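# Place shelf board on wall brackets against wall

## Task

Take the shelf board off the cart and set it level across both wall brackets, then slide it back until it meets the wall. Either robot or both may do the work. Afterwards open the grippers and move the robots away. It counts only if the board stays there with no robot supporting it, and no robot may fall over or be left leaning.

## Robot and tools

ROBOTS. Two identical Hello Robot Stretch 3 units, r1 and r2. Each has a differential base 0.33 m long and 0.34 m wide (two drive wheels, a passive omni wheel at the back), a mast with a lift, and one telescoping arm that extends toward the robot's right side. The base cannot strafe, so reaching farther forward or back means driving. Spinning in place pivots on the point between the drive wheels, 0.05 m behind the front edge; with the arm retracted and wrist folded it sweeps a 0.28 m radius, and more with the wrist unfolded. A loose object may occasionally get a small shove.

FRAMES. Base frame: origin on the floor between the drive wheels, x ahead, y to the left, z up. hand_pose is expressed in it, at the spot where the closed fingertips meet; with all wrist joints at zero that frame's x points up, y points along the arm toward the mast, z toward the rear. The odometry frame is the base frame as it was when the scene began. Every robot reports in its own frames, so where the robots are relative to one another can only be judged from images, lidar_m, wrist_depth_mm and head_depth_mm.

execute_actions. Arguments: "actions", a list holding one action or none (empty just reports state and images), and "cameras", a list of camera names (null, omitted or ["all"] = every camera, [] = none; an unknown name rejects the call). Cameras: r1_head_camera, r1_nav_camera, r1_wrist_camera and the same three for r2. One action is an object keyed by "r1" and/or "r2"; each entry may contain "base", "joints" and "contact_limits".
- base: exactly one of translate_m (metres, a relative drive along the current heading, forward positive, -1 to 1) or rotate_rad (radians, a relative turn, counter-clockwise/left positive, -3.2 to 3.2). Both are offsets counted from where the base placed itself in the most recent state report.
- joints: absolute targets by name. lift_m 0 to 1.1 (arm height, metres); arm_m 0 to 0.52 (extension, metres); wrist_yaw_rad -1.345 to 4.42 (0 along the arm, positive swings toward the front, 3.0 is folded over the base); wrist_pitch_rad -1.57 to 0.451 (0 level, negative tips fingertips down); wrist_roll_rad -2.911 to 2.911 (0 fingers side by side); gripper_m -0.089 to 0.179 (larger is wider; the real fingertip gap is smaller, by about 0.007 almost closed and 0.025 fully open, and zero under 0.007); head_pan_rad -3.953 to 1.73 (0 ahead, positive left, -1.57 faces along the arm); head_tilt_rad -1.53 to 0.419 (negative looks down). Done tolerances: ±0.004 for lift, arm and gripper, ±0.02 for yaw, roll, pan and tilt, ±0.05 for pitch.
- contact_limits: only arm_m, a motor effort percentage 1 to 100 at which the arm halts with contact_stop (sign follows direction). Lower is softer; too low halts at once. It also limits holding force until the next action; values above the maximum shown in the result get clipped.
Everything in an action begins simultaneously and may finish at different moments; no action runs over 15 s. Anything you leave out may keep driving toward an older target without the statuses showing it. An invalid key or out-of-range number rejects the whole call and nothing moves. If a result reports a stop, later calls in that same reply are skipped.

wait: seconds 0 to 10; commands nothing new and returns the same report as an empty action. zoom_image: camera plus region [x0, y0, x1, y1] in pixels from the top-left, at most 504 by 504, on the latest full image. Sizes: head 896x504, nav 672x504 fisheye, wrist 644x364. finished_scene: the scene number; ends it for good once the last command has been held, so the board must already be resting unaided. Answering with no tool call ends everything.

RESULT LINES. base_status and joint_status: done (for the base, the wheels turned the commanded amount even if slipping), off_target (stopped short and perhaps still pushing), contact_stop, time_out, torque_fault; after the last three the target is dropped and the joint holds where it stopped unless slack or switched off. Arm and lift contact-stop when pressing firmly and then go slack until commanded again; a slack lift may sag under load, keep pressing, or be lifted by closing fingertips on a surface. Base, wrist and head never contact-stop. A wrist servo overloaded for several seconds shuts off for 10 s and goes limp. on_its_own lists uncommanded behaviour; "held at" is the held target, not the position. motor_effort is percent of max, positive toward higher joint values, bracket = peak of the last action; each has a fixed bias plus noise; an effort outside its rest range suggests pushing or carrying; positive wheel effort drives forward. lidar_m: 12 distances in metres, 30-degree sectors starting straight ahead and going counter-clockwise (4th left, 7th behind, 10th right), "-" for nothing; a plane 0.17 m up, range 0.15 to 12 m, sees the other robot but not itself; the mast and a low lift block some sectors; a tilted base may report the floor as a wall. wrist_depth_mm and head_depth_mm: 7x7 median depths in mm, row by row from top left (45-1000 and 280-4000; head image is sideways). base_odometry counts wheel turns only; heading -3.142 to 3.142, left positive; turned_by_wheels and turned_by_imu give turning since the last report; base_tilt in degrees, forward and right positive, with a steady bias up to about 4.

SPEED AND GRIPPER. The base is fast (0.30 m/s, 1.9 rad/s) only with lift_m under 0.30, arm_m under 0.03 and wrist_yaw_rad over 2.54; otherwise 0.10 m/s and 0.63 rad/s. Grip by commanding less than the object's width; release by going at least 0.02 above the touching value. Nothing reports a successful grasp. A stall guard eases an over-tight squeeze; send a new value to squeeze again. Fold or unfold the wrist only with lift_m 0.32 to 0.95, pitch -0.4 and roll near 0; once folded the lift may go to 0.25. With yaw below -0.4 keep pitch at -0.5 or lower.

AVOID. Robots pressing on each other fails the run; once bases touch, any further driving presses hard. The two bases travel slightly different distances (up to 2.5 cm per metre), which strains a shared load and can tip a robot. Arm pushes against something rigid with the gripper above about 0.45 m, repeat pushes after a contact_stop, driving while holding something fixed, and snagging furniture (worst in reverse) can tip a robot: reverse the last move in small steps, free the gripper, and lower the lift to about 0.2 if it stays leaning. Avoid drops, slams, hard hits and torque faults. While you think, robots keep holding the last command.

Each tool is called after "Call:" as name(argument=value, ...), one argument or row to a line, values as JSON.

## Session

Call:
execute_actions(
  actions=[
    {"r1":{"joints":{"head_pan_rad":1.2,"head_tilt_rad":-0.2}},"r2":{"joints":{"head_pan_rad":1.2,"head_tilt_rad":-0.2}}},
  ],
  cameras=["r1_nav_camera","r2_nav_camera"],
)

Call:
execute_actions(
  actions=[
    {"r1":{"joints":{"head_pan_rad":-1.9,"head_tilt_rad":-0.2}},"r2":{"joints":{"head_pan_rad":-1.9,"head_tilt_rad":-0.2}}},
  ],
  cameras=["r1_nav_camera","r2_nav_camera"],
)

Scene clock: 1.17 s.
r1.base_odometry: x=+0.000 y=+0.000 heading=+0.000 (m, m, rad; r1's odometry frame)
r1.turned_by_wheels: +0.000 (rad since the last result)
r1.turned_by_imu: +0.000 (rad since the last result)
r1.base_tilt: forward=-0.2 right=-1.7 (deg)
r1.lidar_m: 1.91 3.64 4.96 3.54 3.38 1.26 0.90 0.86 0.88 1.18 1.39 1.43
r1.head_depth_mm: 3059 - - - 3675 2449 1843 / 3055 - - - 3693 2453 1829 / 3065 - - - 3748 2447 1840 / 3074 - - - 3704 2430 1841 / 3073 - - - 3666 2466 1845 / 3055 - - - 3737 2443 1831 / 3027 - - - 3667 2446 1842
r1.base_status: not commanded
r1.joint_positions: lift_m=+0.314 arm_m=-0.002 wrist_yaw_rad=+3.122 wrist_pitch_rad=-0.591 wrist_roll_rad=-0.001 gripper_m=+0.037 head_pan_rad=+1.193 head_tilt_rad=-0.197
r1.joint_status: all done
r1.motor_effort: left_wheel=+1(1) right_wheel=+0(1) lift_m=+28(28) arm_m=+0(0) wrist_yaw_rad=+0(0) wrist_pitch_rad=+5(5) wrist_roll_rad=+0(0) gripper_m=+0(0) head_pan_rad=+4(54) head_tilt_rad=-1(22) (%)
r1.hand_pose: x=-0.0174 y=+0.0568 z=+0.2898 quat_wxyz=(+0.213, +0.678, +0.200, +0.675) (m; r1's base frame)
r1.wrist_depth_mm: - - - - - - - / - - - 961 964 914 932 / 822 795 - 768 752 754 727 / 645 657 652 639 631 623 612 / 558 560 562 552 556 525 525 / 490 - - - - 465 460 / 441 - - - 414 417 410
r2.base_odometry: x=+0.000 y=+0.000 heading=+0.000 (m, m, rad; r2's odometry frame)
r2.turned_by_wheels: +0.000 (rad since the last result)
r2.turned_by_imu: +0.000 (rad since the last result)
r2.base_tilt: forward=-0.4 right=-1.1 (deg)
r2.lidar_m: 1.59 2.48 7.37 4.10 3.32 1.89 0.94 0.76 0.75 0.82 1.27 1.46
r2.head_depth_mm: 2904 - - - 3714 2406 1792 / 2851 - - - 3702 2428 1787 / 2806 - - - 3796 2434 1799 / 2803 - - - 3796 2445 1806 / 2789 - - - 3834 2458 1810 / 2771 - - - 3878 2493 1830 / 2734 - - - 3885 2502 1841
r2.base_status: not commanded
r2.joint_positions: lift_m=+0.494 arm_m=+0.001 wrist_yaw_rad=+3.045 wrist_pitch_rad=-0.472 wrist_roll_rad=-0.014 gripper_m=+0.037 head_pan_rad=+1.193 head_tilt_rad=-0.197
r2.joint_status: all done
r2.motor_effort: left_wheel=+0(0) right_wheel=+0(0) lift_m=+28(28) arm_m=-1(1) wrist_yaw_rad=+0(0) wrist_pitch_rad=+7(6) wrist_roll_rad=+0(0) gripper_m=+0(0) head_pan_rad=+3(36) head_tilt_rad=-1(13) (%)
r2.hand_pose: x=-0.0003 y=+0.0705 z=+0.4942 quat_wxyz=(+0.198, +0.689, +0.134, +0.684) (m; r2's base frame)
r2.wrist_depth_mm: - - - - - - - / - - - - - - - / - - - - - - - / - - - - - - - / 822 838 - 880 902 902 914 / 707 719 - 737 771 756 768 / 621 628 635 641 639 652 672
pictures: r1_nav_camera (sideways: a quarter turn counterclockwise sets it upright), r2_nav_camera (sideways: a quarter turn counterclockwise sets it upright)
Images, in order (width x height): r1_nav_camera 672x504, r2_nav_camera 672x504.

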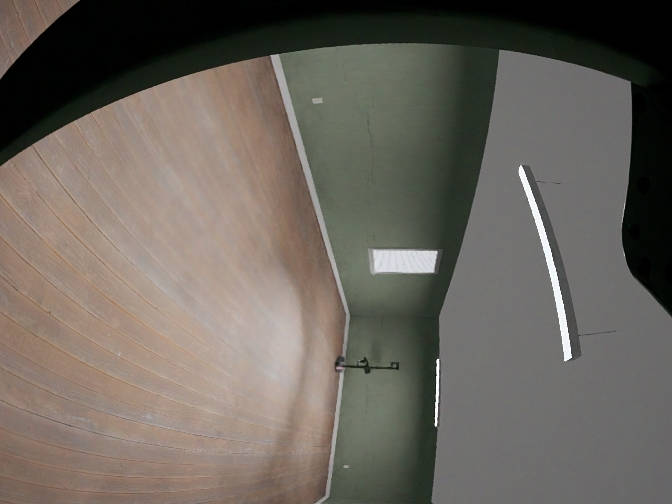

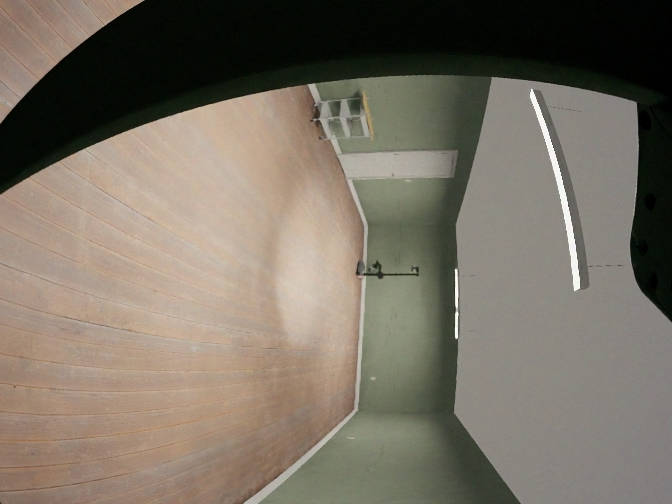

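Scene clock: 3.10 s.
r1.base_odometry: x=+0.000 y=+0.000 heading=+0.000 (m, m, rad; r1's odometry frame)
r1.turned_by_wheels: +0.000 (rad since the last result)
r1.turned_by_imu: +0.000 (rad since the last result)
r1.base_tilt: forward=-0.2 right=-1.6 (deg)
r1.lidar_m: 1.91 3.66 4.94 3.53 3.40 1.25 0.90 0.86 0.88 1.19 1.39 1.43
r1.head_depth_mm: 787 805 825 849 869 895 915 / 833 856 879 908 930 957 991 / 891 916 941 967 993 1028 1060 / 947 979 1007 1043 1075 1118 1151 / 1022 1058 1094 1131 1175 1209 1268 / 1101 1147 1190 1232 1272 1328 1389 / 1203 1257 1302 1354 1416 1487 1550
r1.base_status: not commanded
r1.joint_positions: lift_m=+0.314 arm_m=-0.002 wrist_yaw_rad=+3.122 wrist_pitch_rad=-0.591 wrist_roll_rad=-0.001 gripper_m=+0.037 head_pan_rad=-1.893 head_tilt_rad=-0.198
r1.joint_status: all done
r1.motor_effort: left_wheel=+0(1) right_wheel=-1(0) lift_m=+28(28) arm_m=+0(1) wrist_yaw_rad=+0(0) wrist_pitch_rad=+5(4) wrist_roll_rad=+0(0) gripper_m=+0(0) head_pan_rad=-4(52) head_tilt_rad=-1(1) (%)
r1.hand_pose: x=-0.0174 y=+0.0568 z=+0.2898 quat_wxyz=(+0.213, +0.678, +0.200, +0.675) (m; r1's base frame)
r1.wrist_depth_mm: - - - - - - - / - - - 931 942 897 890 / 813 779 - 755 753 747 733 / 668 648 643 638 636 624 619 / 558 556 556 554 556 531 526 / 489 - - - - 463 457 / 436 - - - 410 414 410
r2.base_odometry: x=+0.000 y=+0.000 heading=+0.000 (m, m, rad; r2's odometry frame)
r2.turned_by_wheels: +0.000 (rad since the last result)
r2.turned_by_imu: +0.000 (rad since the last result)
r2.base_tilt: forward=-0.4 right=-1.1 (deg)
r2.lidar_m: 1.59 2.47 7.36 4.11 3.32 1.88 0.94 0.76 0.75 0.82 1.27 1.46
r2.head_depth_mm: 635 654 672 691 714 738 759 / 653 673 693 718 739 763 790 / 674 696 718 742 765 794 819 / 697 721 744 767 795 825 857 / 724 745 772 797 829 858 891 / 749 771 799 830 860 894 932 / 775 802 832 860 897 934 974
r2.base_status: not commanded
r2.joint_positions: lift_m=+0.494 arm_m=+0.001 wrist_yaw_rad=+3.045 wrist_pitch_rad=-0.472 wrist_roll_rad=-0.014 gripper_m=+0.037 head_pan_rad=-1.893 head_tilt_rad=-0.198
r2.joint_status: all done
r2.motor_effort: left_wheel=+0(0) right_wheel=+0(0) lift_m=+28(28) arm_m=+0(0) wrist_yaw_rad=+1(0) wrist_pitch_rad=+7(6) wrist_roll_rad=+0(0) gripper_m=+0(0) head_pan_rad=-3(33) head_tilt_rad=-1(3) (%)
r2.hand_pose: x=-0.0003 y=+0.0705 z=+0.4942 quat_wxyz=(+0.198, +0.689, +0.134, +0.684) (m; r2's base frame)
r2.wrist_depth_mm: - - - - - - - / - - - - - - - / - - - - - - - / - - - - - - - / 824 839 - 878 898 911 907 / 705 717 - 732 756 760 767 / 623 627 623 641 630 651 668
pictures: r1_nav_camera (sideways: a quarter turn counterclockwise sets it upright), r2_nav_camera (sideways: a quarter turn counterclockwise sets it upright)
Images, in order (width x height): r1_nav_camera 672x504, r2_nav_camera 672x504.

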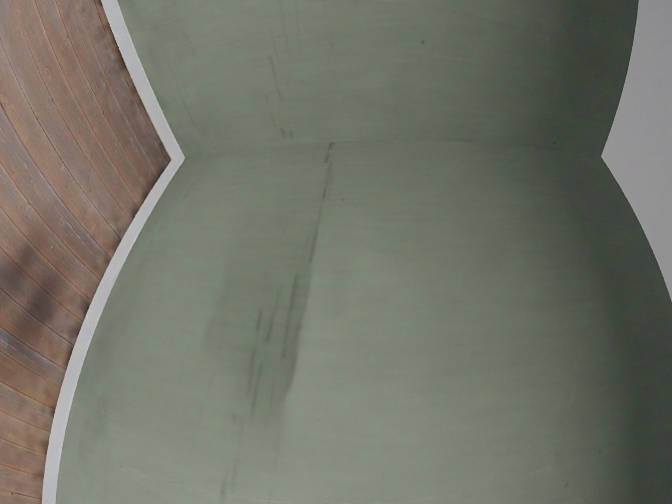

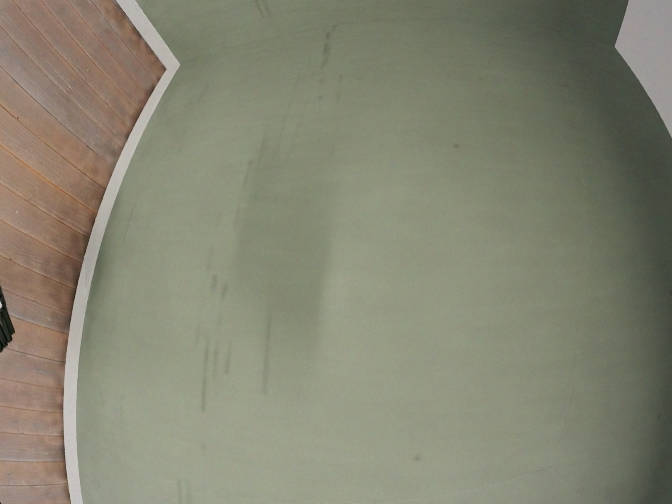

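Call:
execute_actions(
  actions=[
    {"r1":{"base":{"rotate_rad":1.0},"joints":{"head_pan_rad":-0.6,"head_tilt_rad":-0.2}},"r2":{"base":{"rotate_rad":1.0},"joints":{"head_pan_rad":0.8,"head_tilt_rad":-0.2}}},
  ],
  cameras=["r1_nav_camera","r2_nav_camera"],
)

Scene clock: 6.17 s.
r1.base_odometry: x=+0.000 y=+0.000 heading=+1.000 (m, m, rad; r1's odometry frame)
r1.turned_by_wheels: +1.000 (rad since the last result)
r1.turned_by_imu: +1.000 (rad since the last result)
r1.base_tilt: forward=-0.1 right=-1.7 (deg)
r1.lidar_m: 5.21 3.61 3.38 1.33 0.91 0.86 0.87 1.13 1.39 1.42 1.83 3.67
r1.head_depth_mm: 2538 2552 2571 2613 2661 2491 1841 / 2899 3193 3257 3260 3260 2446 1837 / 3081 - - - 3671 2478 1852 / 3065 - - - 3684 2428 1832 / 3010 - - - 3713 2444 1839 / 3053 - - - 3711 2430 1834 / 3089 - - - 3713 2456 1835
r1.base_status: done
r1.joint_positions: lift_m=+0.314 arm_m=-0.002 wrist_yaw_rad=+3.122 wrist_pitch_rad=-0.591 wrist_roll_rad=-0.001 gripper_m=+0.037 head_pan_rad=-0.607 head_tilt_rad=-0.198
r1.joint_status: all done
r1.motor_effort: left_wheel=-2(8) right_wheel=+1(4) lift_m=+28(28) arm_m=-1(0) wrist_yaw_rad=+0(0) wrist_pitch_rad=+5(5) wrist_roll_rad=+0(0) gripper_m=+0(0) head_pan_rad=+4(52) head_tilt_rad=-1(1) (%)
r1.hand_pose: x=-0.0174 y=+0.0568 z=+0.2898 quat_wxyz=(+0.213, +0.678, +0.200, +0.675) (m; r1's base frame)
r1.wrist_depth_mm: 735 897 - - - - - / 767 906 - 966 934 913 899 / 757 798 - 762 757 740 732 / 663 655 653 631 629 622 616 / 563 558 559 564 554 534 526 / 489 - - - - 461 463 / 439 - - - 405 417 411
r2.base_odometry: x=+0.000 y=+0.000 heading=+1.000 (m, m, rad; r2's odometry frame)
r2.turned_by_wheels: +1.000 (rad since the last result)
r2.turned_by_imu: +0.990 (rad since the last result)
r2.base_tilt: forward=-0.5 right=-1.1 (deg)
r2.lidar_m: 7.34 4.30 3.37 2.14 0.97 0.76 0.75 0.80 1.19 1.46 1.57 2.32
r2.head_depth_mm: 2840 - - - 3695 2386 1797 / 2845 - - - 3759 2424 1795 / 2836 - - - 3755 2422 1807 / 2796 - - - 3774 2454 1808 / 2790 3833 3961 - 3809 2460 1814 / 2744 3559 3668 3715 3696 2484 1827 / 2735 3344 3444 3503 3504 2482 1846
r2.base_status: done
r2.joint_positions: lift_m=+0.494 arm_m=+0.001 wrist_yaw_rad=+3.045 wrist_pitch_rad=-0.472 wrist_roll_rad=-0.014 gripper_m=+0.037 head_pan_rad=+0.793 head_tilt_rad=-0.198
r2.joint_status: all done
r2.motor_effort: left_wheel=-3(9) right_wheel=+2(5) lift_m=+28(28) arm_m=-1(0) wrist_yaw_rad=+0(0) wrist_pitch_rad=+6(6) wrist_roll_rad=+0(0) gripper_m=+1(0) head_pan_rad=+3(36) head_tilt_rad=+0(1) (%)
r2.hand_pose: x=-0.0003 y=+0.0705 z=+0.4942 quat_wxyz=(+0.198, +0.689, +0.134, +0.684) (m; r2's base frame)
r2.wrist_depth_mm: 884 - - - - - - / 916 - - - - - - / 889 - - - - - - / 910 - - - - - - / 816 848 - 878 882 897 910 / 717 734 - 739 755 757 786 / 620 625 630 643 635 653 660
pictures: r1_nav_camera (sideways: a quarter turn counterclockwise sets it upright), r2_nav_camera (sideways: a quarter turn counterclockwise sets it upright)
Images, in order (width x height): r1_nav_camera 672x504, r2_nav_camera 672x504.

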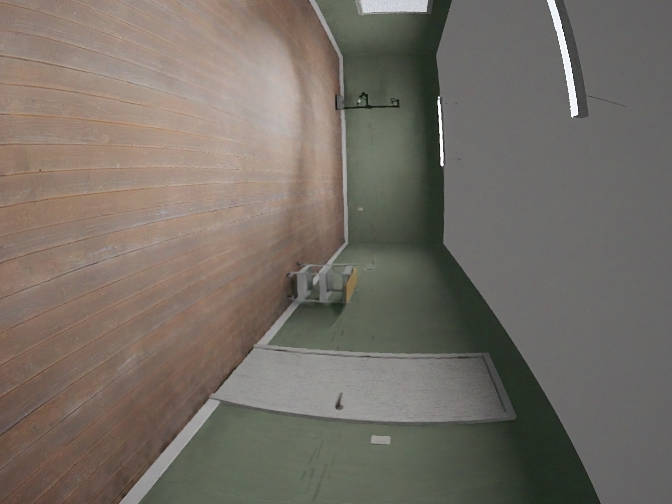

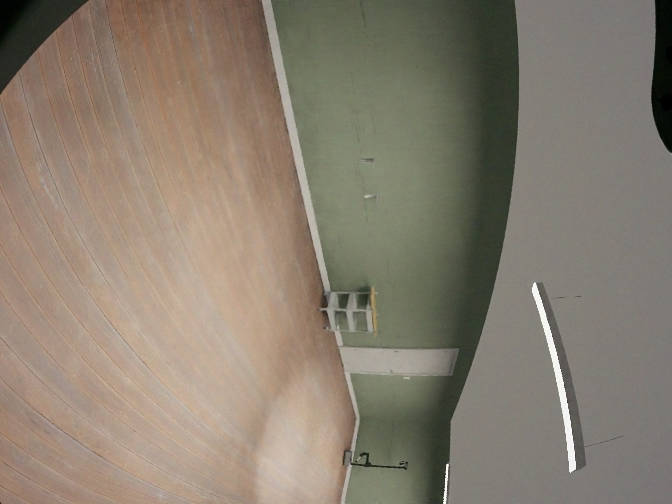

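Call:
execute_actions(
  actions=[
    {"r1":{"base":{"rotate_rad":-0.19},"joints":{"lift_m":0.28}},"r2":{"base":{"rotate_rad":1.571},"joints":{"lift_m":0.28,"head_pan_rad":0}}},
  ],
  cameras=[],
)

Call:
execute_actions(
  actions=[
    {"r1":{"base":{"translate_m":1.0}},"r2":{"base":{"translate_m":1.0}}},
  ],
  cameras=[],
)

Call:
execute_actions(
  actions=[
    {"r1":{"base":{"translate_m":1.0}},"r2":{"base":{"translate_m":1.0}}},
  ],
  cameras=[],
)

Scene clock: 9.80 s.
r1.base_odometry: x=+0.000 y=+0.000 heading=+0.810 (m, m, rad; r1's odometry frame)
r1.turned_by_wheels: -0.190 (rad since the last result)
r1.turned_by_imu: -0.189 (rad since the last result)
r1.base_tilt: forward=-0.2 right=-1.7 (deg)
r1.lidar_m: 6.94 3.91 3.39 1.75 1.00 0.86 0.86 0.99 1.39 1.39 1.60 2.71
r1.head_depth_mm: 1889 1912 1950 2020 2050 2120 1849 / 2181 2223 2254 2303 2362 2348 1838 / 2543 2642 2678 2803 2872 2444 1842 / 2958 3272 3333 3479 3375 2434 1848 / 3038 - - - 3726 2498 1845 / 3018 - - - 3753 2449 1847 / 3065 - - - 3718 2421 1842
r1.base_status: done
r1.joint_positions: lift_m=+0.280 arm_m=-0.002 wrist_yaw_rad=+3.122 wrist_pitch_rad=-0.591 wrist_roll_rad=-0.001 gripper_m=+0.037 head_pan_rad=-0.607 head_tilt_rad=-0.198
r1.joint_status: all done
r1.motor_effort: left_wheel=+3(13) right_wheel=-2(6) lift_m=+22(25) arm_m=+1(0) wrist_yaw_rad=+0(0) wrist_pitch_rad=+5(5) wrist_roll_rad=+0(0) gripper_m=+0(1) head_pan_rad=+5(4) head_tilt_rad=-1(1) (%)
r1.hand_pose: x=-0.0174 y=+0.0566 z=+0.2561 quat_wxyz=(+0.213, +0.678, +0.200, +0.675) (m; r1's base frame)
r1.wrist_depth_mm: 818 - - - - - - / 859 909 - 896 874 848 839 / 741 740 - 710 688 698 670 / 606 599 590 581 587 567 571 / 516 526 - - 508 483 485 / 462 - - - - 426 423 / - - - - 375 383 376
r2.base_odometry: x=+0.000 y=+0.000 heading=+2.571 (m, m, rad; r2's odometry frame)
r2.turned_by_wheels: +1.571 (rad since the last result)
r2.turned_by_imu: +1.553 (rad since the last result)
r2.base_tilt: forward=-0.4 right=-1.1 (deg)
r2.lidar_m: 2.15 0.98 0.76 0.75 0.80 1.18 1.46 1.56 2.30 7.39 4.27 3.36
r2.head_depth_mm: 2877 3132 3204 3338 3363 2408 1794 / 2846 3087 3242 3303 3409 2411 1788 / 2840 3118 3264 3368 3407 2436 1802 / 2823 3190 3311 3315 3506 2469 1810 / 2796 3181 3237 3394 3475 2460 1822 / 2500 2695 2663 2619 2574 2340 1817 / 1958 1931 1919 1901 1884 1868 1771
r2.base_status: done
r2.joint_positions: lift_m=+0.280 arm_m=+0.001 wrist_yaw_rad=+3.045 wrist_pitch_rad=-0.473 wrist_roll_rad=-0.014 gripper_m=+0.037 head_pan_rad=+0.007 head_tilt_rad=-0.198
r2.joint_status: all done
r2.motor_effort: left_wheel=-3(12) right_wheel=+2(7) lift_m=+25(22) arm_m=-1(0) wrist_yaw_rad=-1(0) wrist_pitch_rad=+7(7) wrist_roll_rad=+0(0) gripper_m=+0(0) head_pan_rad=-2(30) head_tilt_rad=+0(1) (%)
r2.hand_pose: x=-0.0003 y=+0.0704 z=+0.2806 quat_wxyz=(+0.198, +0.689, +0.134, +0.684) (m; r2's base frame)
r2.wrist_depth_mm: 733 - 731 722 727 716 714 / 796 799 789 782 787 790 782 / 803 834 817 821 831 825 848 / 648 657 678 699 705 722 733 / 542 543 - 569 580 591 600 / 467 500 - - 499 496 506 / - - - - 410 429 434
pictures: none
No camera images: the call's "cameras" was empty. Leave "cameras" out to get every camera's image.

Scene clock: 14.83 s.
r1.base_odometry: x=+0.689 y=+0.724 heading=+0.810 (m, m, rad; r1's odometry frame)
r1.turned_by_wheels: +0.000 (rad since the last result)
r1.turned_by_imu: +0.004 (rad since the last result)
r1.base_tilt: forward=-0.1 right=-1.7 (deg)
r1.lidar_m: 6.27 3.61 3.12 3.13 2.12 1.83 1.83 1.91 1.64 1.64 1.87 2.82
r1.head_depth_mm: 2260 2308 2362 2389 2435 2344 1843 / 2586 2675 2719 2783 2850 2468 1833 / 2932 3207 3219 3249 3142 2440 1835 / 3059 3854 - - 3311 2462 1839 / 3057 - - - 3714 2449 1837 / 3092 - - - 3692 2457 1840 / 3116 - - - 3659 2449 1851
r1.base_status: done
r1.joint_positions: lift_m=+0.280 arm_m=-0.002 wrist_yaw_rad=+3.122 wrist_pitch_rad=-0.591 wrist_roll_rad=-0.001 gripper_m=+0.037 head_pan_rad=-0.607 head_tilt_rad=-0.198
r1.joint_status: not commanded
r1.motor_effort: left_wheel=+2(16) right_wheel=-2(4) lift_m=+23(23) arm_m=+0(0) wrist_yaw_rad=+0(1) wrist_pitch_rad=+5(5) wrist_roll_rad=+0(0) gripper_m=+0(0) head_pan_rad=+4(5) head_tilt_rad=-1(1) (%)
r1.hand_pose: x=-0.0174 y=+0.0566 z=+0.2561 quat_wxyz=(+0.213, +0.678, +0.200, +0.675) (m; r1's base frame)
r1.wrist_depth_mm: - - - - - - - / 942 933 - 883 848 858 838 / 743 723 - 700 689 684 686 / 602 598 595 590 577 571 567 / 512 527 - - 507 487 487 / 459 - - - - 427 424 / - - - - 376 382 379
r2.base_odometry: x=-0.841 y=+0.540 heading=+2.571 (m, m, rad; r2's odometry frame)
r2.turned_by_wheels: +0.000 (rad since the last result)
r2.turned_by_imu: +0.008 (rad since the last result)
r2.base_tilt: forward=-0.4 right=-1.1 (deg)
r2.lidar_m: 1.85 0.85 0.66 0.65 0.70 1.03 2.45 2.63 3.90 6.28 2.99 2.35
r2.head_depth_mm: 2089 2134 2210 2275 2346 2389 1779 / 2096 2169 2233 2307 2358 2406 1797 / 2090 2185 2244 2330 2404 2442 1799 / 2123 2209 2253 2323 2390 2452 1800 / 2149 2201 2273 2330 2454 2457 1827 / 2149 2201 2237 2216 2200 2142 1821 / 1671 1653 1645 1626 1606 1601 1583
r2.base_status: done
r2.joint_positions: lift_m=+0.280 arm_m=+0.001 wrist_yaw_rad=+3.045 wrist_pitch_rad=-0.473 wrist_roll_rad=-0.014 gripper_m=+0.037 head_pan_rad=+0.007 head_tilt_rad=-0.198
r2.joint_status: not commanded
r2.motor_effort: left_wheel=-3(9) right_wheel=+2(7) lift_m=+25(25) arm_m=+0(0) wrist_yaw_rad=+1(1) wrist_pitch_rad=+7(7) wrist_roll_rad=+0(0) gripper_m=+0(0) head_pan_rad=-2(2) head_tilt_rad=-1(0) (%)
r2.hand_pose: x=-0.0003 y=+0.0704 z=+0.2806 quat_wxyz=(+0.198, +0.689, +0.134, +0.684) (m; r2's base frame)
r2.wrist_depth_mm: 652 - 645 636 624 645 625 / 698 702 701 695 690 679 683 / 745 760 743 731 739 735 754 / 650 664 672 697 695 715 740 / 537 550 - 569 582 585 597 / 470 496 - - 496 503 505 / - - - - 413 430 437
pictures: none
No camera images: the call's "cameras" was empty. Leave "cameras" out to get every camera's image.

Scene clock: 19.87 s.
r1.base_odometry: x=+1.379 y=+1.449 heading=+0.810 (m, m, rad; r1's odometry frame)
r1.turned_by_wheels: +0.000 (rad since the last result)
r1.turned_by_imu: +0.004 (rad since the last result)
r1.base_tilt: forward=-0.1 right=-1.7 (deg)
r1.lidar_m: 5.80 3.32 2.86 2.87 3.24 2.79 2.80 2.20 1.88 1.88 2.15 3.79
r1.head_depth_mm: 2648 2686 2741 2675 2548 2274 1831 / 2909 3089 3193 3268 3243 2440 1841 / 3077 3699 3801 3798 3700 2437 1828 / 3012 - - - 3744 2429 1833 / 3059 - - - 3722 2418 1829 / 3027 - - - 3719 2431 1848 / 3077 - - - 3690 2461 1850
r1.base_status: done
r1.joint_positions: lift_m=+0.280 arm_m=-0.002 wrist_yaw_rad=+3.122 wrist_pitch_rad=-0.591 wrist_roll_rad=-0.001 gripper_m=+0.037 head_pan_rad=-0.607 head_tilt_rad=-0.198
r1.joint_status: not commanded
r1.motor_effort: left_wheel=+2(14) right_wheel=-2(2) lift_m=+23(23) arm_m=+0(0) wrist_yaw_rad=+0(0) wrist_pitch_rad=+5(5) wrist_roll_rad=+0(0) gripper_m=+0(0) head_pan_rad=+4(5) head_tilt_rad=-1(1) (%)
r1.hand_pose: x=-0.0174 y=+0.0566 z=+0.2561 quat_wxyz=(+0.213, +0.678, +0.200, +0.675) (m; r1's base frame)
r1.wrist_depth_mm: - - - - - - - / 944 914 - 877 867 861 851 / 744 720 - 715 697 689 675 / 601 599 594 586 577 570 565 / 518 529 - - 511 488 481 / 464 - - - - 426 422 / - - - - 377 379 376
r2.base_odometry: x=-1.683 y=+1.081 heading=+2.571 (m, m, rad; r2's odometry frame)
r2.turned_by_wheels: +0.000 (rad since the last result)
r2.turned_by_imu: +0.008 (rad since the last result)
r2.base_tilt: forward=-0.5 right=-1.0 (deg)
r2.lidar_m: 1.32 0.71 0.56 0.55 0.59 0.88 3.44 3.72 5.48 3.49 1.70 1.34
r2.head_depth_mm: 1164 1199 1232 1260 1312 1351 1405 / 1171 1206 1243 1278 1320 1375 1415 / 1187 1212 1253 1291 1338 1379 1435 / 1191 1223 1263 1303 1353 1404 1447 / 1201 1245 1267 1316 1363 1410 1464 / 1210 1258 1290 1327 1377 1423 1474 / 1222 1248 1285 1326 1336 1323 1312
r2.base_status: done
r2.joint_positions: lift_m=+0.280 arm_m=+0.001 wrist_yaw_rad=+3.045 wrist_pitch_rad=-0.473 wrist_roll_rad=-0.014 gripper_m=+0.037 head_pan_rad=+0.007 head_tilt_rad=-0.199
r2.joint_status: not commanded
r2.motor_effort: left_wheel=-3(10) right_wheel=+2(8) lift_m=+25(25) arm_m=-1(0) wrist_yaw_rad=-1(0) wrist_pitch_rad=+7(7) wrist_roll_rad=+0(0) gripper_m=+0(1) head_pan_rad=-2(2) head_tilt_rad=-1(0) (%)
r2.hand_pose: x=-0.0003 y=+0.0704 z=+0.2806 quat_wxyz=(+0.198, +0.689, +0.134, +0.684) (m; r2's base frame)
r2.wrist_depth_mm: 558 - 549 543 530 531 529 / 598 591 594 586 587 580 570 / 660 657 651 652 636 632 625 / 649 660 678 666 678 671 680 / 544 548 - 571 575 588 595 / 470 492 - - 502 499 509 / - - - - 413 435 437
pictures: none
No camera images: the call's "cameras" was empty. Leave "cameras" out to get every camera's image.

Call:
execute_actions(
  actions=[],
)

Scene clock: 20.67 s.
r1.base_odometry: x=+1.379 y=+1.449 heading=+0.810 (m, m, rad; r1's odometry frame)
r1.turned_by_wheels: +0.000 (rad since the last result)
r1.turned_by_imu: +0.000 (rad since the last result)
r1.base_tilt: forward=-0.1 right=-1.7 (deg)
r1.lidar_m: 5.79 3.32 2.87 2.87 3.24 2.79 2.79 2.20 1.88 1.88 2.16 3.79
r1.head_depth_mm: 2632 2716 2701 2697 2556 2275 1836 / 2893 3118 3198 3249 3235 2461 1834 / 3055 3675 3755 3863 3648 2430 1849 / 3001 - - - 3687 2447 1839 / 3038 - - - 3759 2480 1846 / 3073 - - - 3659 2436 1834 / 3074 - - - 3632 2469 1835
r1.base_status: done
r1.joint_positions: lift_m=+0.280 arm_m=-0.002 wrist_yaw_rad=+3.122 wrist_pitch_rad=-0.591 wrist_roll_rad=-0.001 gripper_m=+0.037 head_pan_rad=-0.607 head_tilt_rad=-0.198
r1.joint_status: not commanded
r1.motor_effort: left_wheel=+2(14) right_wheel=-2(2) lift_m=+23(23) arm_m=+0(0) wrist_yaw_rad=+0(0) wrist_pitch_rad=+5(5) wrist_roll_rad=+0(0) gripper_m=+0(0) head_pan_rad=+4(5) head_tilt_rad=+0(1) (%)
r1.hand_pose: x=-0.0174 y=+0.0566 z=+0.2561 quat_wxyz=(+0.213, +0.678, +0.200, +0.675) (m; r1's base frame)
r1.wrist_depth_mm: - - - - - - - / 949 908 - 891 860 858 847 / 727 725 - 703 696 689 674 / 613 597 602 585 574 573 556 / 517 524 - - 511 492 481 / 462 - - - - 429 428 / - - - - 376 382 377
r2.base_odometry: x=-1.683 y=+1.081 heading=+2.571 (m, m, rad; r2's odometry frame)
r2.turned_by_wheels: +0.000 (rad since the last result)
r2.turned_by_imu: +0.000 (rad since the last result)
r2.base_tilt: forward=-0.4 right=-1.1 (deg)
r2.lidar_m: 1.32 0.71 0.56 0.55 0.59 0.88 3.42 3.71 5.50 3.50 1.70 1.34
r2.head_depth_mm: 1160 1193 1231 1272 1312 1358 1406 / 1174 1207 1249 1289 1326 1371 1421 / 1181 1215 1253 1300 1332 1394 1435 / 1189 1222 1268 1309 1351 1396 1442 / 1197 1240 1267 1324 1362 1411 1470 / 1205 1248 1281 1327 1378 1426 1484 / 1218 1256 1283 1323 1329 1325 1309
r2.base_status: done
r2.joint_positions: lift_m=+0.280 arm_m=+0.001 wrist_yaw_rad=+3.045 wrist_pitch_rad=-0.473 wrist_roll_rad=-0.014 gripper_m=+0.037 head_pan_rad=+0.007 head_tilt_rad=-0.199
r2.joint_status: not commanded
r2.motor_effort: left_wheel=-3(10) right_wheel=+2(8) lift_m=+25(25) arm_m=+0(0) wrist_yaw_rad=+0(0) wrist_pitch_rad=+7(7) wrist_roll_rad=+0(0) gripper_m=+0(1) head_pan_rad=-2(2) head_tilt_rad=-1(0) (%)
r2.hand_pose: x=-0.0003 y=+0.0704 z=+0.2806 quat_wxyz=(+0.198, +0.689, +0.134, +0.684) (m; r2's base frame)
r2.wrist_depth_mm: 557 - 543 540 534 536 526 / 607 594 592 589 583 582 579 / 648 653 651 652 637 632 630 / 651 657 676 670 685 671 680 / 539 547 - 576 584 591 604 / 472 499 - - 506 496 508 / - - - - 415 430 433
pictures: r1_head_camera (sideways: a quarter turn clockwise sets it upright), r1_nav_camera (sideways: a quarter turn counterclockwise sets it upright), r1_wrist_camera, r2_head_camera (sideways: a quarter turn clockwise sets it upright), r2_nav_camera (sideways: a quarter turn counterclockwise sets it upright), r2_wrist_camera
Images, in order (width x height): r1_head_camera 896x504, r1_nav_camera 672x504, r1_wrist_camera 644x364, r2_head_camera 896x504, r2_nav_camera 672x504, r2_wrist_camera 644x364.

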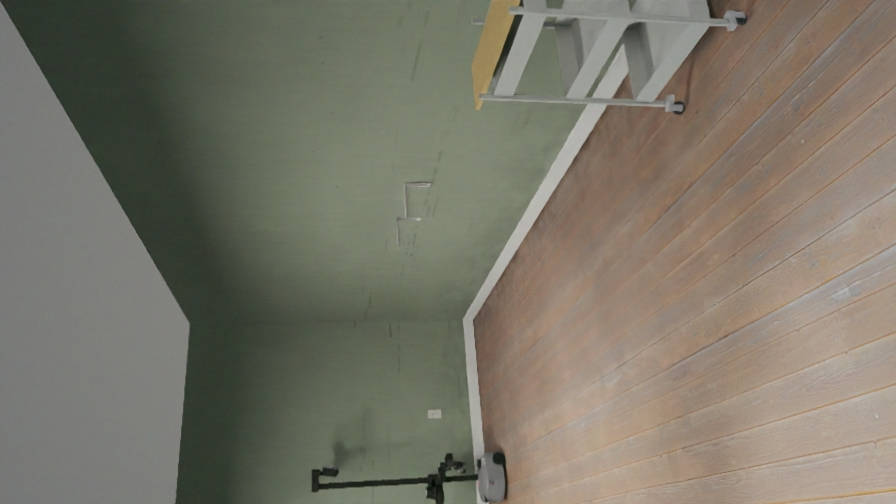

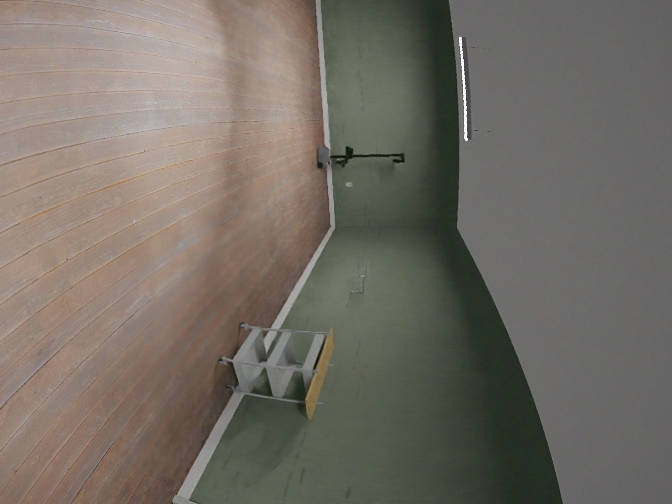

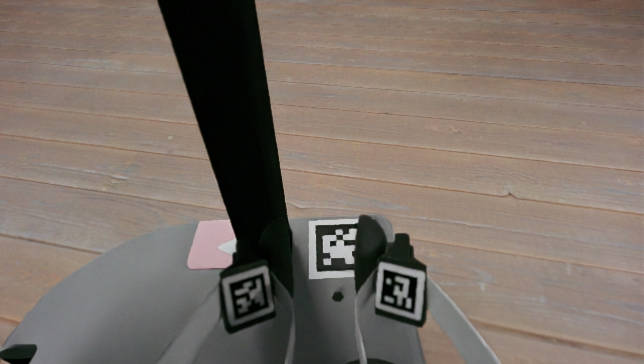

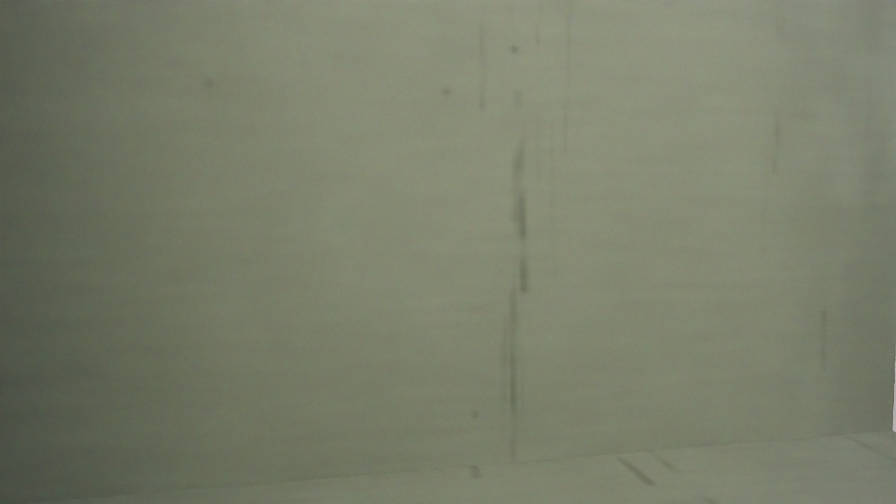

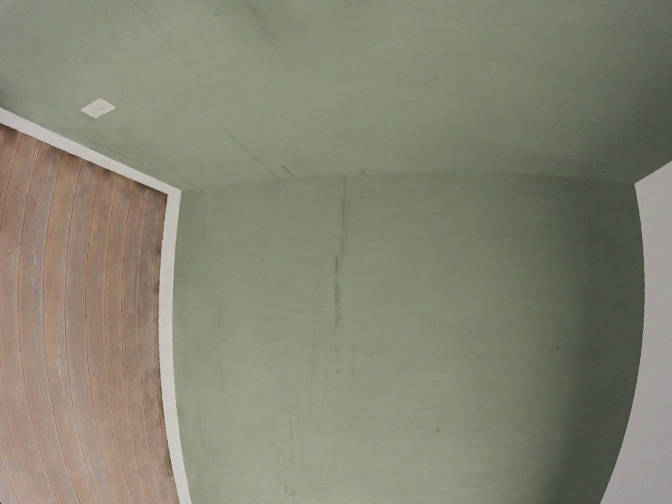

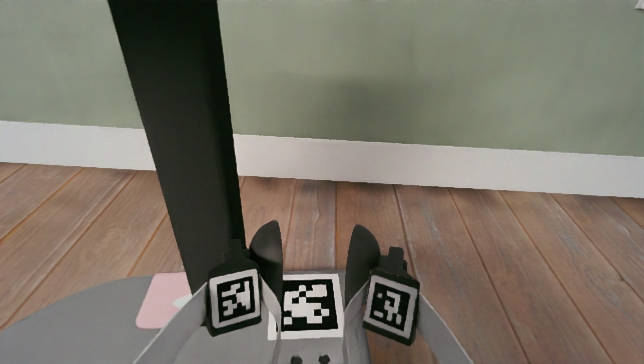

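Call:
execute_actions(
  actions=[
    {"r1":{"base":{"rotate_rad":-1.05}},"r2":{"base":{"translate_m":0.3}}},
  ],
  cameras=[],
)

Call:
execute_actions(
  actions=[
    {"r1":{"base":{"translate_m":1.0}},"r2":{"base":{"rotate_rad":1.48}}},
  ],
  cameras=[],
)

Call:
execute_actions(
  actions=[
    {"r1":{"base":{"translate_m":0.22}},"r2":{"base":{"translate_m":-1.0}}},
  ],
  cameras=[],
)

Call:
execute_actions(
  actions=[
    {"r1":{"base":{"rotate_rad":0.785},"joints":{"head_pan_rad":-1.2,"head_tilt_rad":-0.4}},"r2":{"base":{"translate_m":-1.0}}},
  ],
  cameras=["r1_head_camera","r1_nav_camera","r2_nav_camera"],
)

Scene clock: 24.20 s.
r1.base_odometry: x=+1.379 y=+1.449 heading=-0.240 (m, m, rad; r1's odometry frame)
r1.turned_by_wheels: -1.050 (rad since the last result)
r1.turned_by_imu: -1.044 (rad since the last result)
r1.base_tilt: forward=-0.2 right=-1.6 (deg)
r1.lidar_m: 2.15 3.84 5.71 3.32 2.87 2.86 3.26 2.79 2.79 2.20 1.88 1.88
r1.head_depth_mm: 1645 1693 1743 1805 1865 1943 1828 / 1664 1709 1762 1832 1893 1937 1821 / 1687 1733 1797 1857 1920 1972 1836 / 1704 1751 1803 1852 1939 2004 1833 / 1719 1766 1832 1880 1972 2016 1830 / 1759 1813 1881 1908 1976 2068 1829 / 1778 1832 1910 1967 2042 2091 1834
r1.base_status: done
r1.joint_positions: lift_m=+0.280 arm_m=-0.002 wrist_yaw_rad=+3.122 wrist_pitch_rad=-0.591 wrist_roll_rad=-0.001 gripper_m=+0.037 head_pan_rad=-0.607 head_tilt_rad=-0.198
r1.joint_status: not commanded
r1.motor_effort: left_wheel=+3(14) right_wheel=-2(7) lift_m=+23(23) arm_m=+0(0) wrist_yaw_rad=+0(0) wrist_pitch_rad=+5(5) wrist_roll_rad=+0(0) gripper_m=+0(1) head_pan_rad=+4(4) head_tilt_rad=-1(1) (%)
r1.hand_pose: x=-0.0174 y=+0.0566 z=+0.2561 quat_wxyz=(+0.213, +0.678, +0.200, +0.675) (m; r1's base frame)
r1.wrist_depth_mm: - - - - - - - / 950 921 - 882 855 842 852 / 736 720 - 716 694 681 665 / 611 601 594 583 574 577 556 / 516 518 - - 513 489 480 / 460 - - - - 434 426 / - - - - 379 380 376
r2.base_odometry: x=-1.935 y=+1.243 heading=+2.570 (m, m, rad; r2's odometry frame)
r2.turned_by_wheels: +0.000 (rad since the last result)
r2.turned_by_imu: +0.003 (rad since the last result)
r2.base_tilt: forward=-0.5 right=-1.1 (deg)
r2.lidar_m: 1.02 0.67 0.53 0.52 0.56 0.83 3.52 3.99 5.45 2.84 1.31 1.04
r2.head_depth_mm: 885 911 942 975 1002 1038 1076 / 894 922 948 981 1010 1050 1087 / 902 930 957 986 1026 1058 1092 / 912 939 969 999 1029 1071 1107 / 919 948 978 1009 1044 1081 1121 / 924 951 986 1017 1052 1090 1132 / 932 962 993 1030 1065 1106 1138
r2.base_status: done
r2.joint_positions: lift_m=+0.280 arm_m=+0.001 wrist_yaw_rad=+3.045 wrist_pitch_rad=-0.473 wrist_roll_rad=-0.014 gripper_m=+0.037 head_pan_rad=+0.007 head_tilt_rad=-0.199
r2.joint_status: not commanded
r2.motor_effort: left_wheel=-3(9) right_wheel=+2(7) lift_m=+25(25) arm_m=+0(0) wrist_yaw_rad=+0(0) wrist_pitch_rad=+7(6) wrist_roll_rad=+0(0) gripper_m=+0(0) head_pan_rad=-1(2) head_tilt_rad=+0(2) (%)
r2.hand_pose: x=-0.0003 y=+0.0704 z=+0.2806 quat_wxyz=(+0.198, +0.689, +0.134, +0.684) (m; r2's base frame)
r2.wrist_depth_mm: 522 - 516 512 507 505 501 / 577 567 557 557 550 550 550 / 626 631 624 608 602 605 589 / 648 647 651 637 652 649 644 / 539 542 - 574 584 591 597 / 471 490 - - 502 497 513 / - - - - 411 429 436
pictures: none
No camera images: the call's "cameras" was empty. Leave "cameras" out to get every camera's image.

Scene clock: 29.13 s.
r1.base_odometry: x=+2.350 y=+1.211 heading=-0.240 (m, m, rad; r1's odometry frame)
r1.turned_by_wheels: +0.000 (rad since the last result)
r1.turned_by_imu: +0.004 (rad since the last result)
r1.base_tilt: forward=-0.2 right=-1.7 (deg)
r1.lidar_m: 1.15 1.52 5.21 4.14 3.57 3.57 4.04 3.50 2.38 1.36 1.17 1.19
r1.head_depth_mm: 1006 1033 1066 1094 1141 1179 1223 / 1039 1067 1104 1139 1171 1204 1247 / 1054 1079 1117 1153 1188 1237 1272 / 1066 1098 1133 1169 1214 1251 1299 / 1075 1111 1145 1187 1222 1267 1317 / 1087 1123 1162 1197 1247 1283 1328 / 1107 1135 1183 1211 1257 1300 1350
r1.base_status: done
r1.joint_positions: lift_m=+0.280 arm_m=-0.002 wrist_yaw_rad=+3.122 wrist_pitch_rad=-0.591 wrist_roll_rad=-0.001 gripper_m=+0.037 head_pan_rad=-0.607 head_tilt_rad=-0.198
r1.joint_status: not commanded
r1.motor_effort: left_wheel=+2(15) right_wheel=-2(3) lift_m=+23(23) arm_m=+0(0) wrist_yaw_rad=+0(0) wrist_pitch_rad=+5(5) wrist_roll_rad=+0(0) gripper_m=+0(0) head_pan_rad=+5(4) head_tilt_rad=-1(0) (%)
r1.hand_pose: x=-0.0174 y=+0.0566 z=+0.2561 quat_wxyz=(+0.213, +0.678, +0.200, +0.675) (m; r1's base frame)
r1.wrist_depth_mm: - - - - - - - / 949 929 - 878 873 864 851 / 737 730 - 695 684 689 667 / 605 595 597 585 578 571 558 / 516 522 - - 506 486 484 / 461 - - - - 434 425 / - - - - 375 383 378
r2.base_odometry: x=-1.935 y=+1.243 heading=-2.233 (m, m, rad; r2's odometry frame)
r2.turned_by_wheels: +1.480 (rad since the last result)
r2.turned_by_imu: +1.459 (rad since the last result)
r2.base_tilt: forward=-0.5 right=-1.0 (deg)
r2.lidar_m: 0.52 0.54 0.74 2.09 3.90 5.37 3.45 1.44 1.06 1.03 0.73 0.53
r2.head_depth_mm: 436 450 464 478 494 512 530 / 436 449 463 478 493 511 529 / 435 448 462 476 492 510 527 / 435 448 462 476 493 509 527 / 434 447 461 476 491 507 526 / 433 446 460 474 490 506 525 / 432 446 459 474 490 506 524
r2.base_status: done
r2.joint_positions: lift_m=+0.280 arm_m=+0.001 wrist_yaw_rad=+3.045 wrist_pitch_rad=-0.473 wrist_roll_rad=-0.014 gripper_m=+0.037 head_pan_rad=+0.007 head_tilt_rad=-0.199
r2.joint_status: not commanded
r2.motor_effort: left_wheel=-3(14) right_wheel=+2(8) lift_m=+24(24) arm_m=-1(0) wrist_yaw_rad=+1(0) wrist_pitch_rad=+7(7) wrist_roll_rad=+0(0) gripper_m=+0(0) head_pan_rad=-2(2) head_tilt_rad=+0(0) (%)
r2.hand_pose: x=-0.0003 y=+0.0704 z=+0.2806 quat_wxyz=(+0.198, +0.689, +0.134, +0.684) (m; r2's base frame)
r2.wrist_depth_mm: - - - - - 828 591 / - - - - - 820 580 / 817 846 852 891 889 828 581 / 648 657 674 684 705 714 576 / 539 547 - 568 580 588 558 / 469 503 - - 502 497 509 / - - - - 413 432 440
pictures: none
No camera images: the call's "cameras" was empty. Leave "cameras" out to get every camera's image.

Scene clock: 34.07 s.
r1.base_odometry: x=+2.564 y=+1.159 heading=-0.240 (m, m, rad; r1's odometry frame)
r1.turned_by_wheels: +0.000 (rad since the last result)
r1.turned_by_imu: +0.002 (rad since the last result)
r1.base_tilt: forward=-0.1 right=-1.7 (deg)
r1.lidar_m: 0.93 1.23 5.08 4.33 3.72 3.72 4.24 3.65 2.06 1.18 1.04 1.04
r1.head_depth_mm: 892 918 944 975 1006 1036 1074 / 899 926 953 982 1019 1048 1084 / 909 939 969 996 1026 1067 1101 / 924 952 978 1010 1047 1082 1115 / 930 964 995 1026 1060 1093 1128 / 942 972 1006 1037 1069 1109 1149 / 959 988 1018 1058 1088 1126 1167
r1.base_status: done
r1.joint_positions: lift_m=+0.280 arm_m=-0.002 wrist_yaw_rad=+3.122 wrist_pitch_rad=-0.591 wrist_roll_rad=-0.001 gripper_m=+0.037 head_pan_rad=-0.607 head_tilt_rad=-0.198
r1.joint_status: not commanded
r1.motor_effort: left_wheel=+2(15) right_wheel=-2(4) lift_m=+23(23) arm_m=+0(0) wrist_yaw_rad=-1(0) wrist_pitch_rad=+5(5) wrist_roll_rad=+0(0) gripper_m=+0(0) head_pan_rad=+5(4) head_tilt_rad=-1(0) (%)
r1.hand_pose: x=-0.0174 y=+0.0566 z=+0.2561 quat_wxyz=(+0.213, +0.678, +0.200, +0.675) (m; r1's base frame)
r1.wrist_depth_mm: - - - - - - - / 956 935 - 888 864 851 842 / 726 716 - 703 693 679 685 / 613 603 597 584 582 572 566 / 518 532 - - 508 489 485 / 461 - - - - 426 421 / - - - - 374 382 381
r2.base_odometry: x=-1.320 y=+2.032 heading=-2.233 (m, m, rad; r2's odometry frame)
r2.turned_by_wheels: +0.000 (rad since the last result)
r2.turned_by_imu: -0.006 (rad since the last result)
r2.base_tilt: forward=-0.4 right=-1.1 (deg)
r2.lidar_m: 1.52 1.57 2.16 3.74 3.88 5.33 2.49 1.44 1.05 1.02 1.06 1.45
r2.head_depth_mm: 1369 1424 1467 1505 1563 1620 1659 / 1370 1419 1458 1502 1561 1603 1666 / 1373 1416 1457 1514 1546 1604 1657 / 1362 1412 1457 1499 1552 1592 1638 / 1360 1408 1456 1493 1547 1608 1656 / 1361 1409 1441 1490 1541 1591 1641 / 1359 1397 1453 1489 1534 1588 1635
r2.base_status: done
r2.joint_positions: lift_m=+0.280 arm_m=+0.001 wrist_yaw_rad=+3.045 wrist_pitch_rad=-0.473 wrist_roll_rad=-0.014 gripper_m=+0.037 head_pan_rad=+0.007 head_tilt_rad=-0.199
r2.joint_status: not commanded
r2.motor_effort: left_wheel=-2(16) right_wheel=+1(3) lift_m=+24(25) arm_m=-1(1) wrist_yaw_rad=+0(1) wrist_pitch_rad=+7(7) wrist_roll_rad=+0(0) gripper_m=+1(0) head_pan_rad=-2(1) head_tilt_rad=+0(2) (%)
r2.hand_pose: x=-0.0003 y=+0.0704 z=+0.2806 quat_wxyz=(+0.198, +0.689, +0.134, +0.684) (m; r2's base frame)
r2.wrist_depth_mm: - - - - - - - / - - - - - - - / 831 830 851 886 922 924 954 / 661 660 683 685 704 715 730 / 541 545 - 574 585 592 605 / 470 499 - - 503 494 509 / - - - - 414 428 435
pictures: none
No camera images: the call's "cameras" was empty. Leave "cameras" out to get every camera's image.

Scene clock: 39.00 s.
r1.base_odometry: x=+2.564 y=+1.159 heading=+0.545 (m, m, rad; r1's odometry frame)
r1.turned_by_wheels: +0.785 (rad since the last result)
r1.turned_by_imu: +0.783 (rad since the last result)
r1.base_tilt: forward=-0.2 right=-1.7 (deg)
r1.lidar_m: 2.57 5.30 3.88 3.72 3.87 3.78 3.64 1.44 1.05 1.04 1.04 0.94
r1.head_depth_mm: 855 896 951 1013 1077 1160 1257 / 876 926 979 1048 1114 1202 1306 / 897 951 1009 1084 1158 1246 1357 / 924 983 1047 1124 1209 1301 1390 / 955 1018 1084 1161 1256 1365 1435 / 984 1054 1127 1209 1299 1428 1486 / 1016 1092 1167 1266 1034 1433 1414
r1.base_status: done
r1.joint_positions: lift_m=+0.280 arm_m=-0.002 wrist_yaw_rad=+3.122 wrist_pitch_rad=-0.591 wrist_roll_rad=-0.001 gripper_m=+0.037 head_pan_rad=-1.193 head_tilt_rad=-0.395
r1.joint_status: all done
r1.motor_effort: left_wheel=-2(12) right_wheel=+1(6) lift_m=+23(23) arm_m=+0(1) wrist_yaw_rad=-1(0) wrist_pitch_rad=+5(5) wrist_roll_rad=+0(0) gripper_m=-1(0) head_pan_rad=-4(43) head_tilt_rad=-3(24) (%)
r1.hand_pose: x=-0.0174 y=+0.0566 z=+0.2561 quat_wxyz=(+0.213, +0.678, +0.200, +0.675) (m; r1's base frame)
r1.wrist_depth_mm: - - - - - - - / 922 921 - 886 874 854 825 / 737 719 - 704 691 690 685 / 602 607 583 587 583 565 566 / 510 527 - - 509 488 482 / 458 - - - - 433 425 / - - - - 374 377 382
r2.base_odometry: x=-0.705 y=+2.820 heading=-2.233 (m, m, rad; r2's odometry frame)
r2.turned_by_wheels: +0.000 (rad since the last result)
r2.turned_by_imu: -0.006 (rad since the last result)
r2.base_tilt: forward=-0.4 right=-1.1 (deg)
r2.lidar_m: 2.51 2.61 3.55 3.74 3.86 5.31 2.56 1.45 1.06 1.02 1.06 1.44
r2.head_depth_mm: 2329 2409 2487 2546 2657 2399 1786 / 2308 2397 2470 2538 2637 2416 1785 / 2326 2389 2474 2568 2630 2435 1792 / 2315 2387 2475 2537 2620 2451 1804 / 2311 2402 2455 2531 2628 2459 1808 / 2295 2350 2438 2512 2581 2460 1815 / 2283 2353 2432 2515 2603 2481 1829
r2.base_status: done
r2.joint_positions: lift_m=+0.280 arm_m=+0.001 wrist_yaw_rad=+3.045 wrist_pitch_rad=-0.473 wrist_roll_rad=-0.014 gripper_m=+0.037 head_pan_rad=+0.007 head_tilt_rad=-0.199
r2.joint_status: not commanded
r2.motor_effort: left_wheel=+0(14) right_wheel=+1(4) lift_m=+25(25) arm_m=-1(1) wrist_yaw_rad=+0(0) wrist_pitch_rad=+7(7) wrist_roll_rad=+0(0) gripper_m=+1(0) head_pan_rad=-2(1) head_tilt_rad=+0(1) (%)
r2.hand_pose: x=-0.0003 y=+0.0704 z=+0.2806 quat_wxyz=(+0.198, +0.689, +0.134, +0.684) (m; r2's base frame)
r2.wrist_depth_mm: - - - - - - - / - - - - - - - / 822 829 864 889 919 927 952 / 642 659 682 689 699 713 723 / 535 550 - 562 580 590 594 / 473 503 - - 496 499 509 / - - - - 413 429 437
pictures: r1_head_camera (sideways: a quarter turn clockwise sets it upright), r1_nav_camera (sideways: a quarter turn counterclockwise sets it upright), r2_nav_camera (sideways: a quarter turn counterclockwise sets it upright)
Images, in order (width x height): r1_head_camera 896x504, r1_nav_camera 672x504, r2_nav_camera 672x504.

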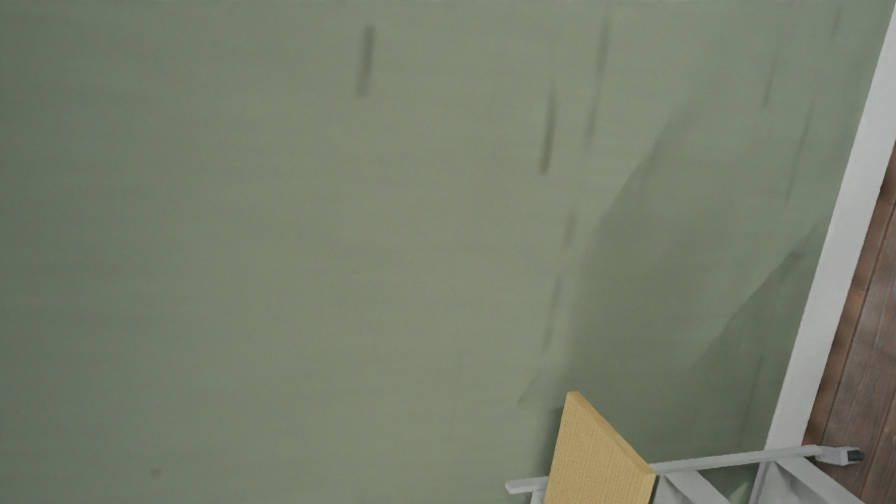

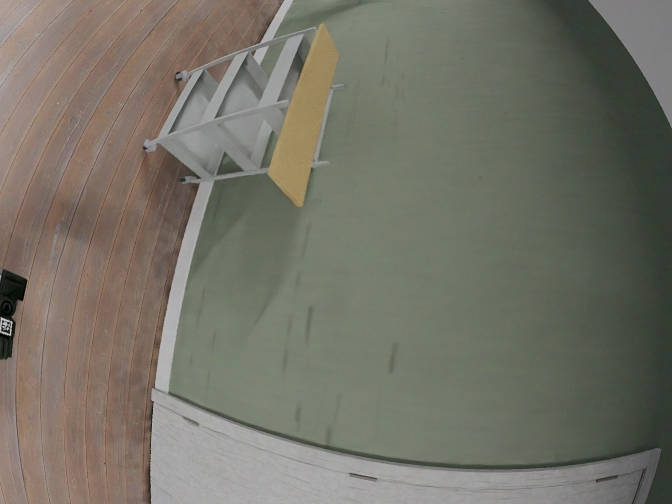

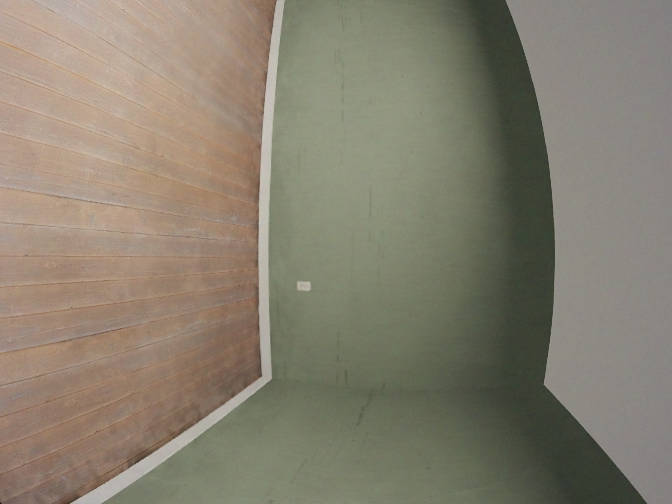

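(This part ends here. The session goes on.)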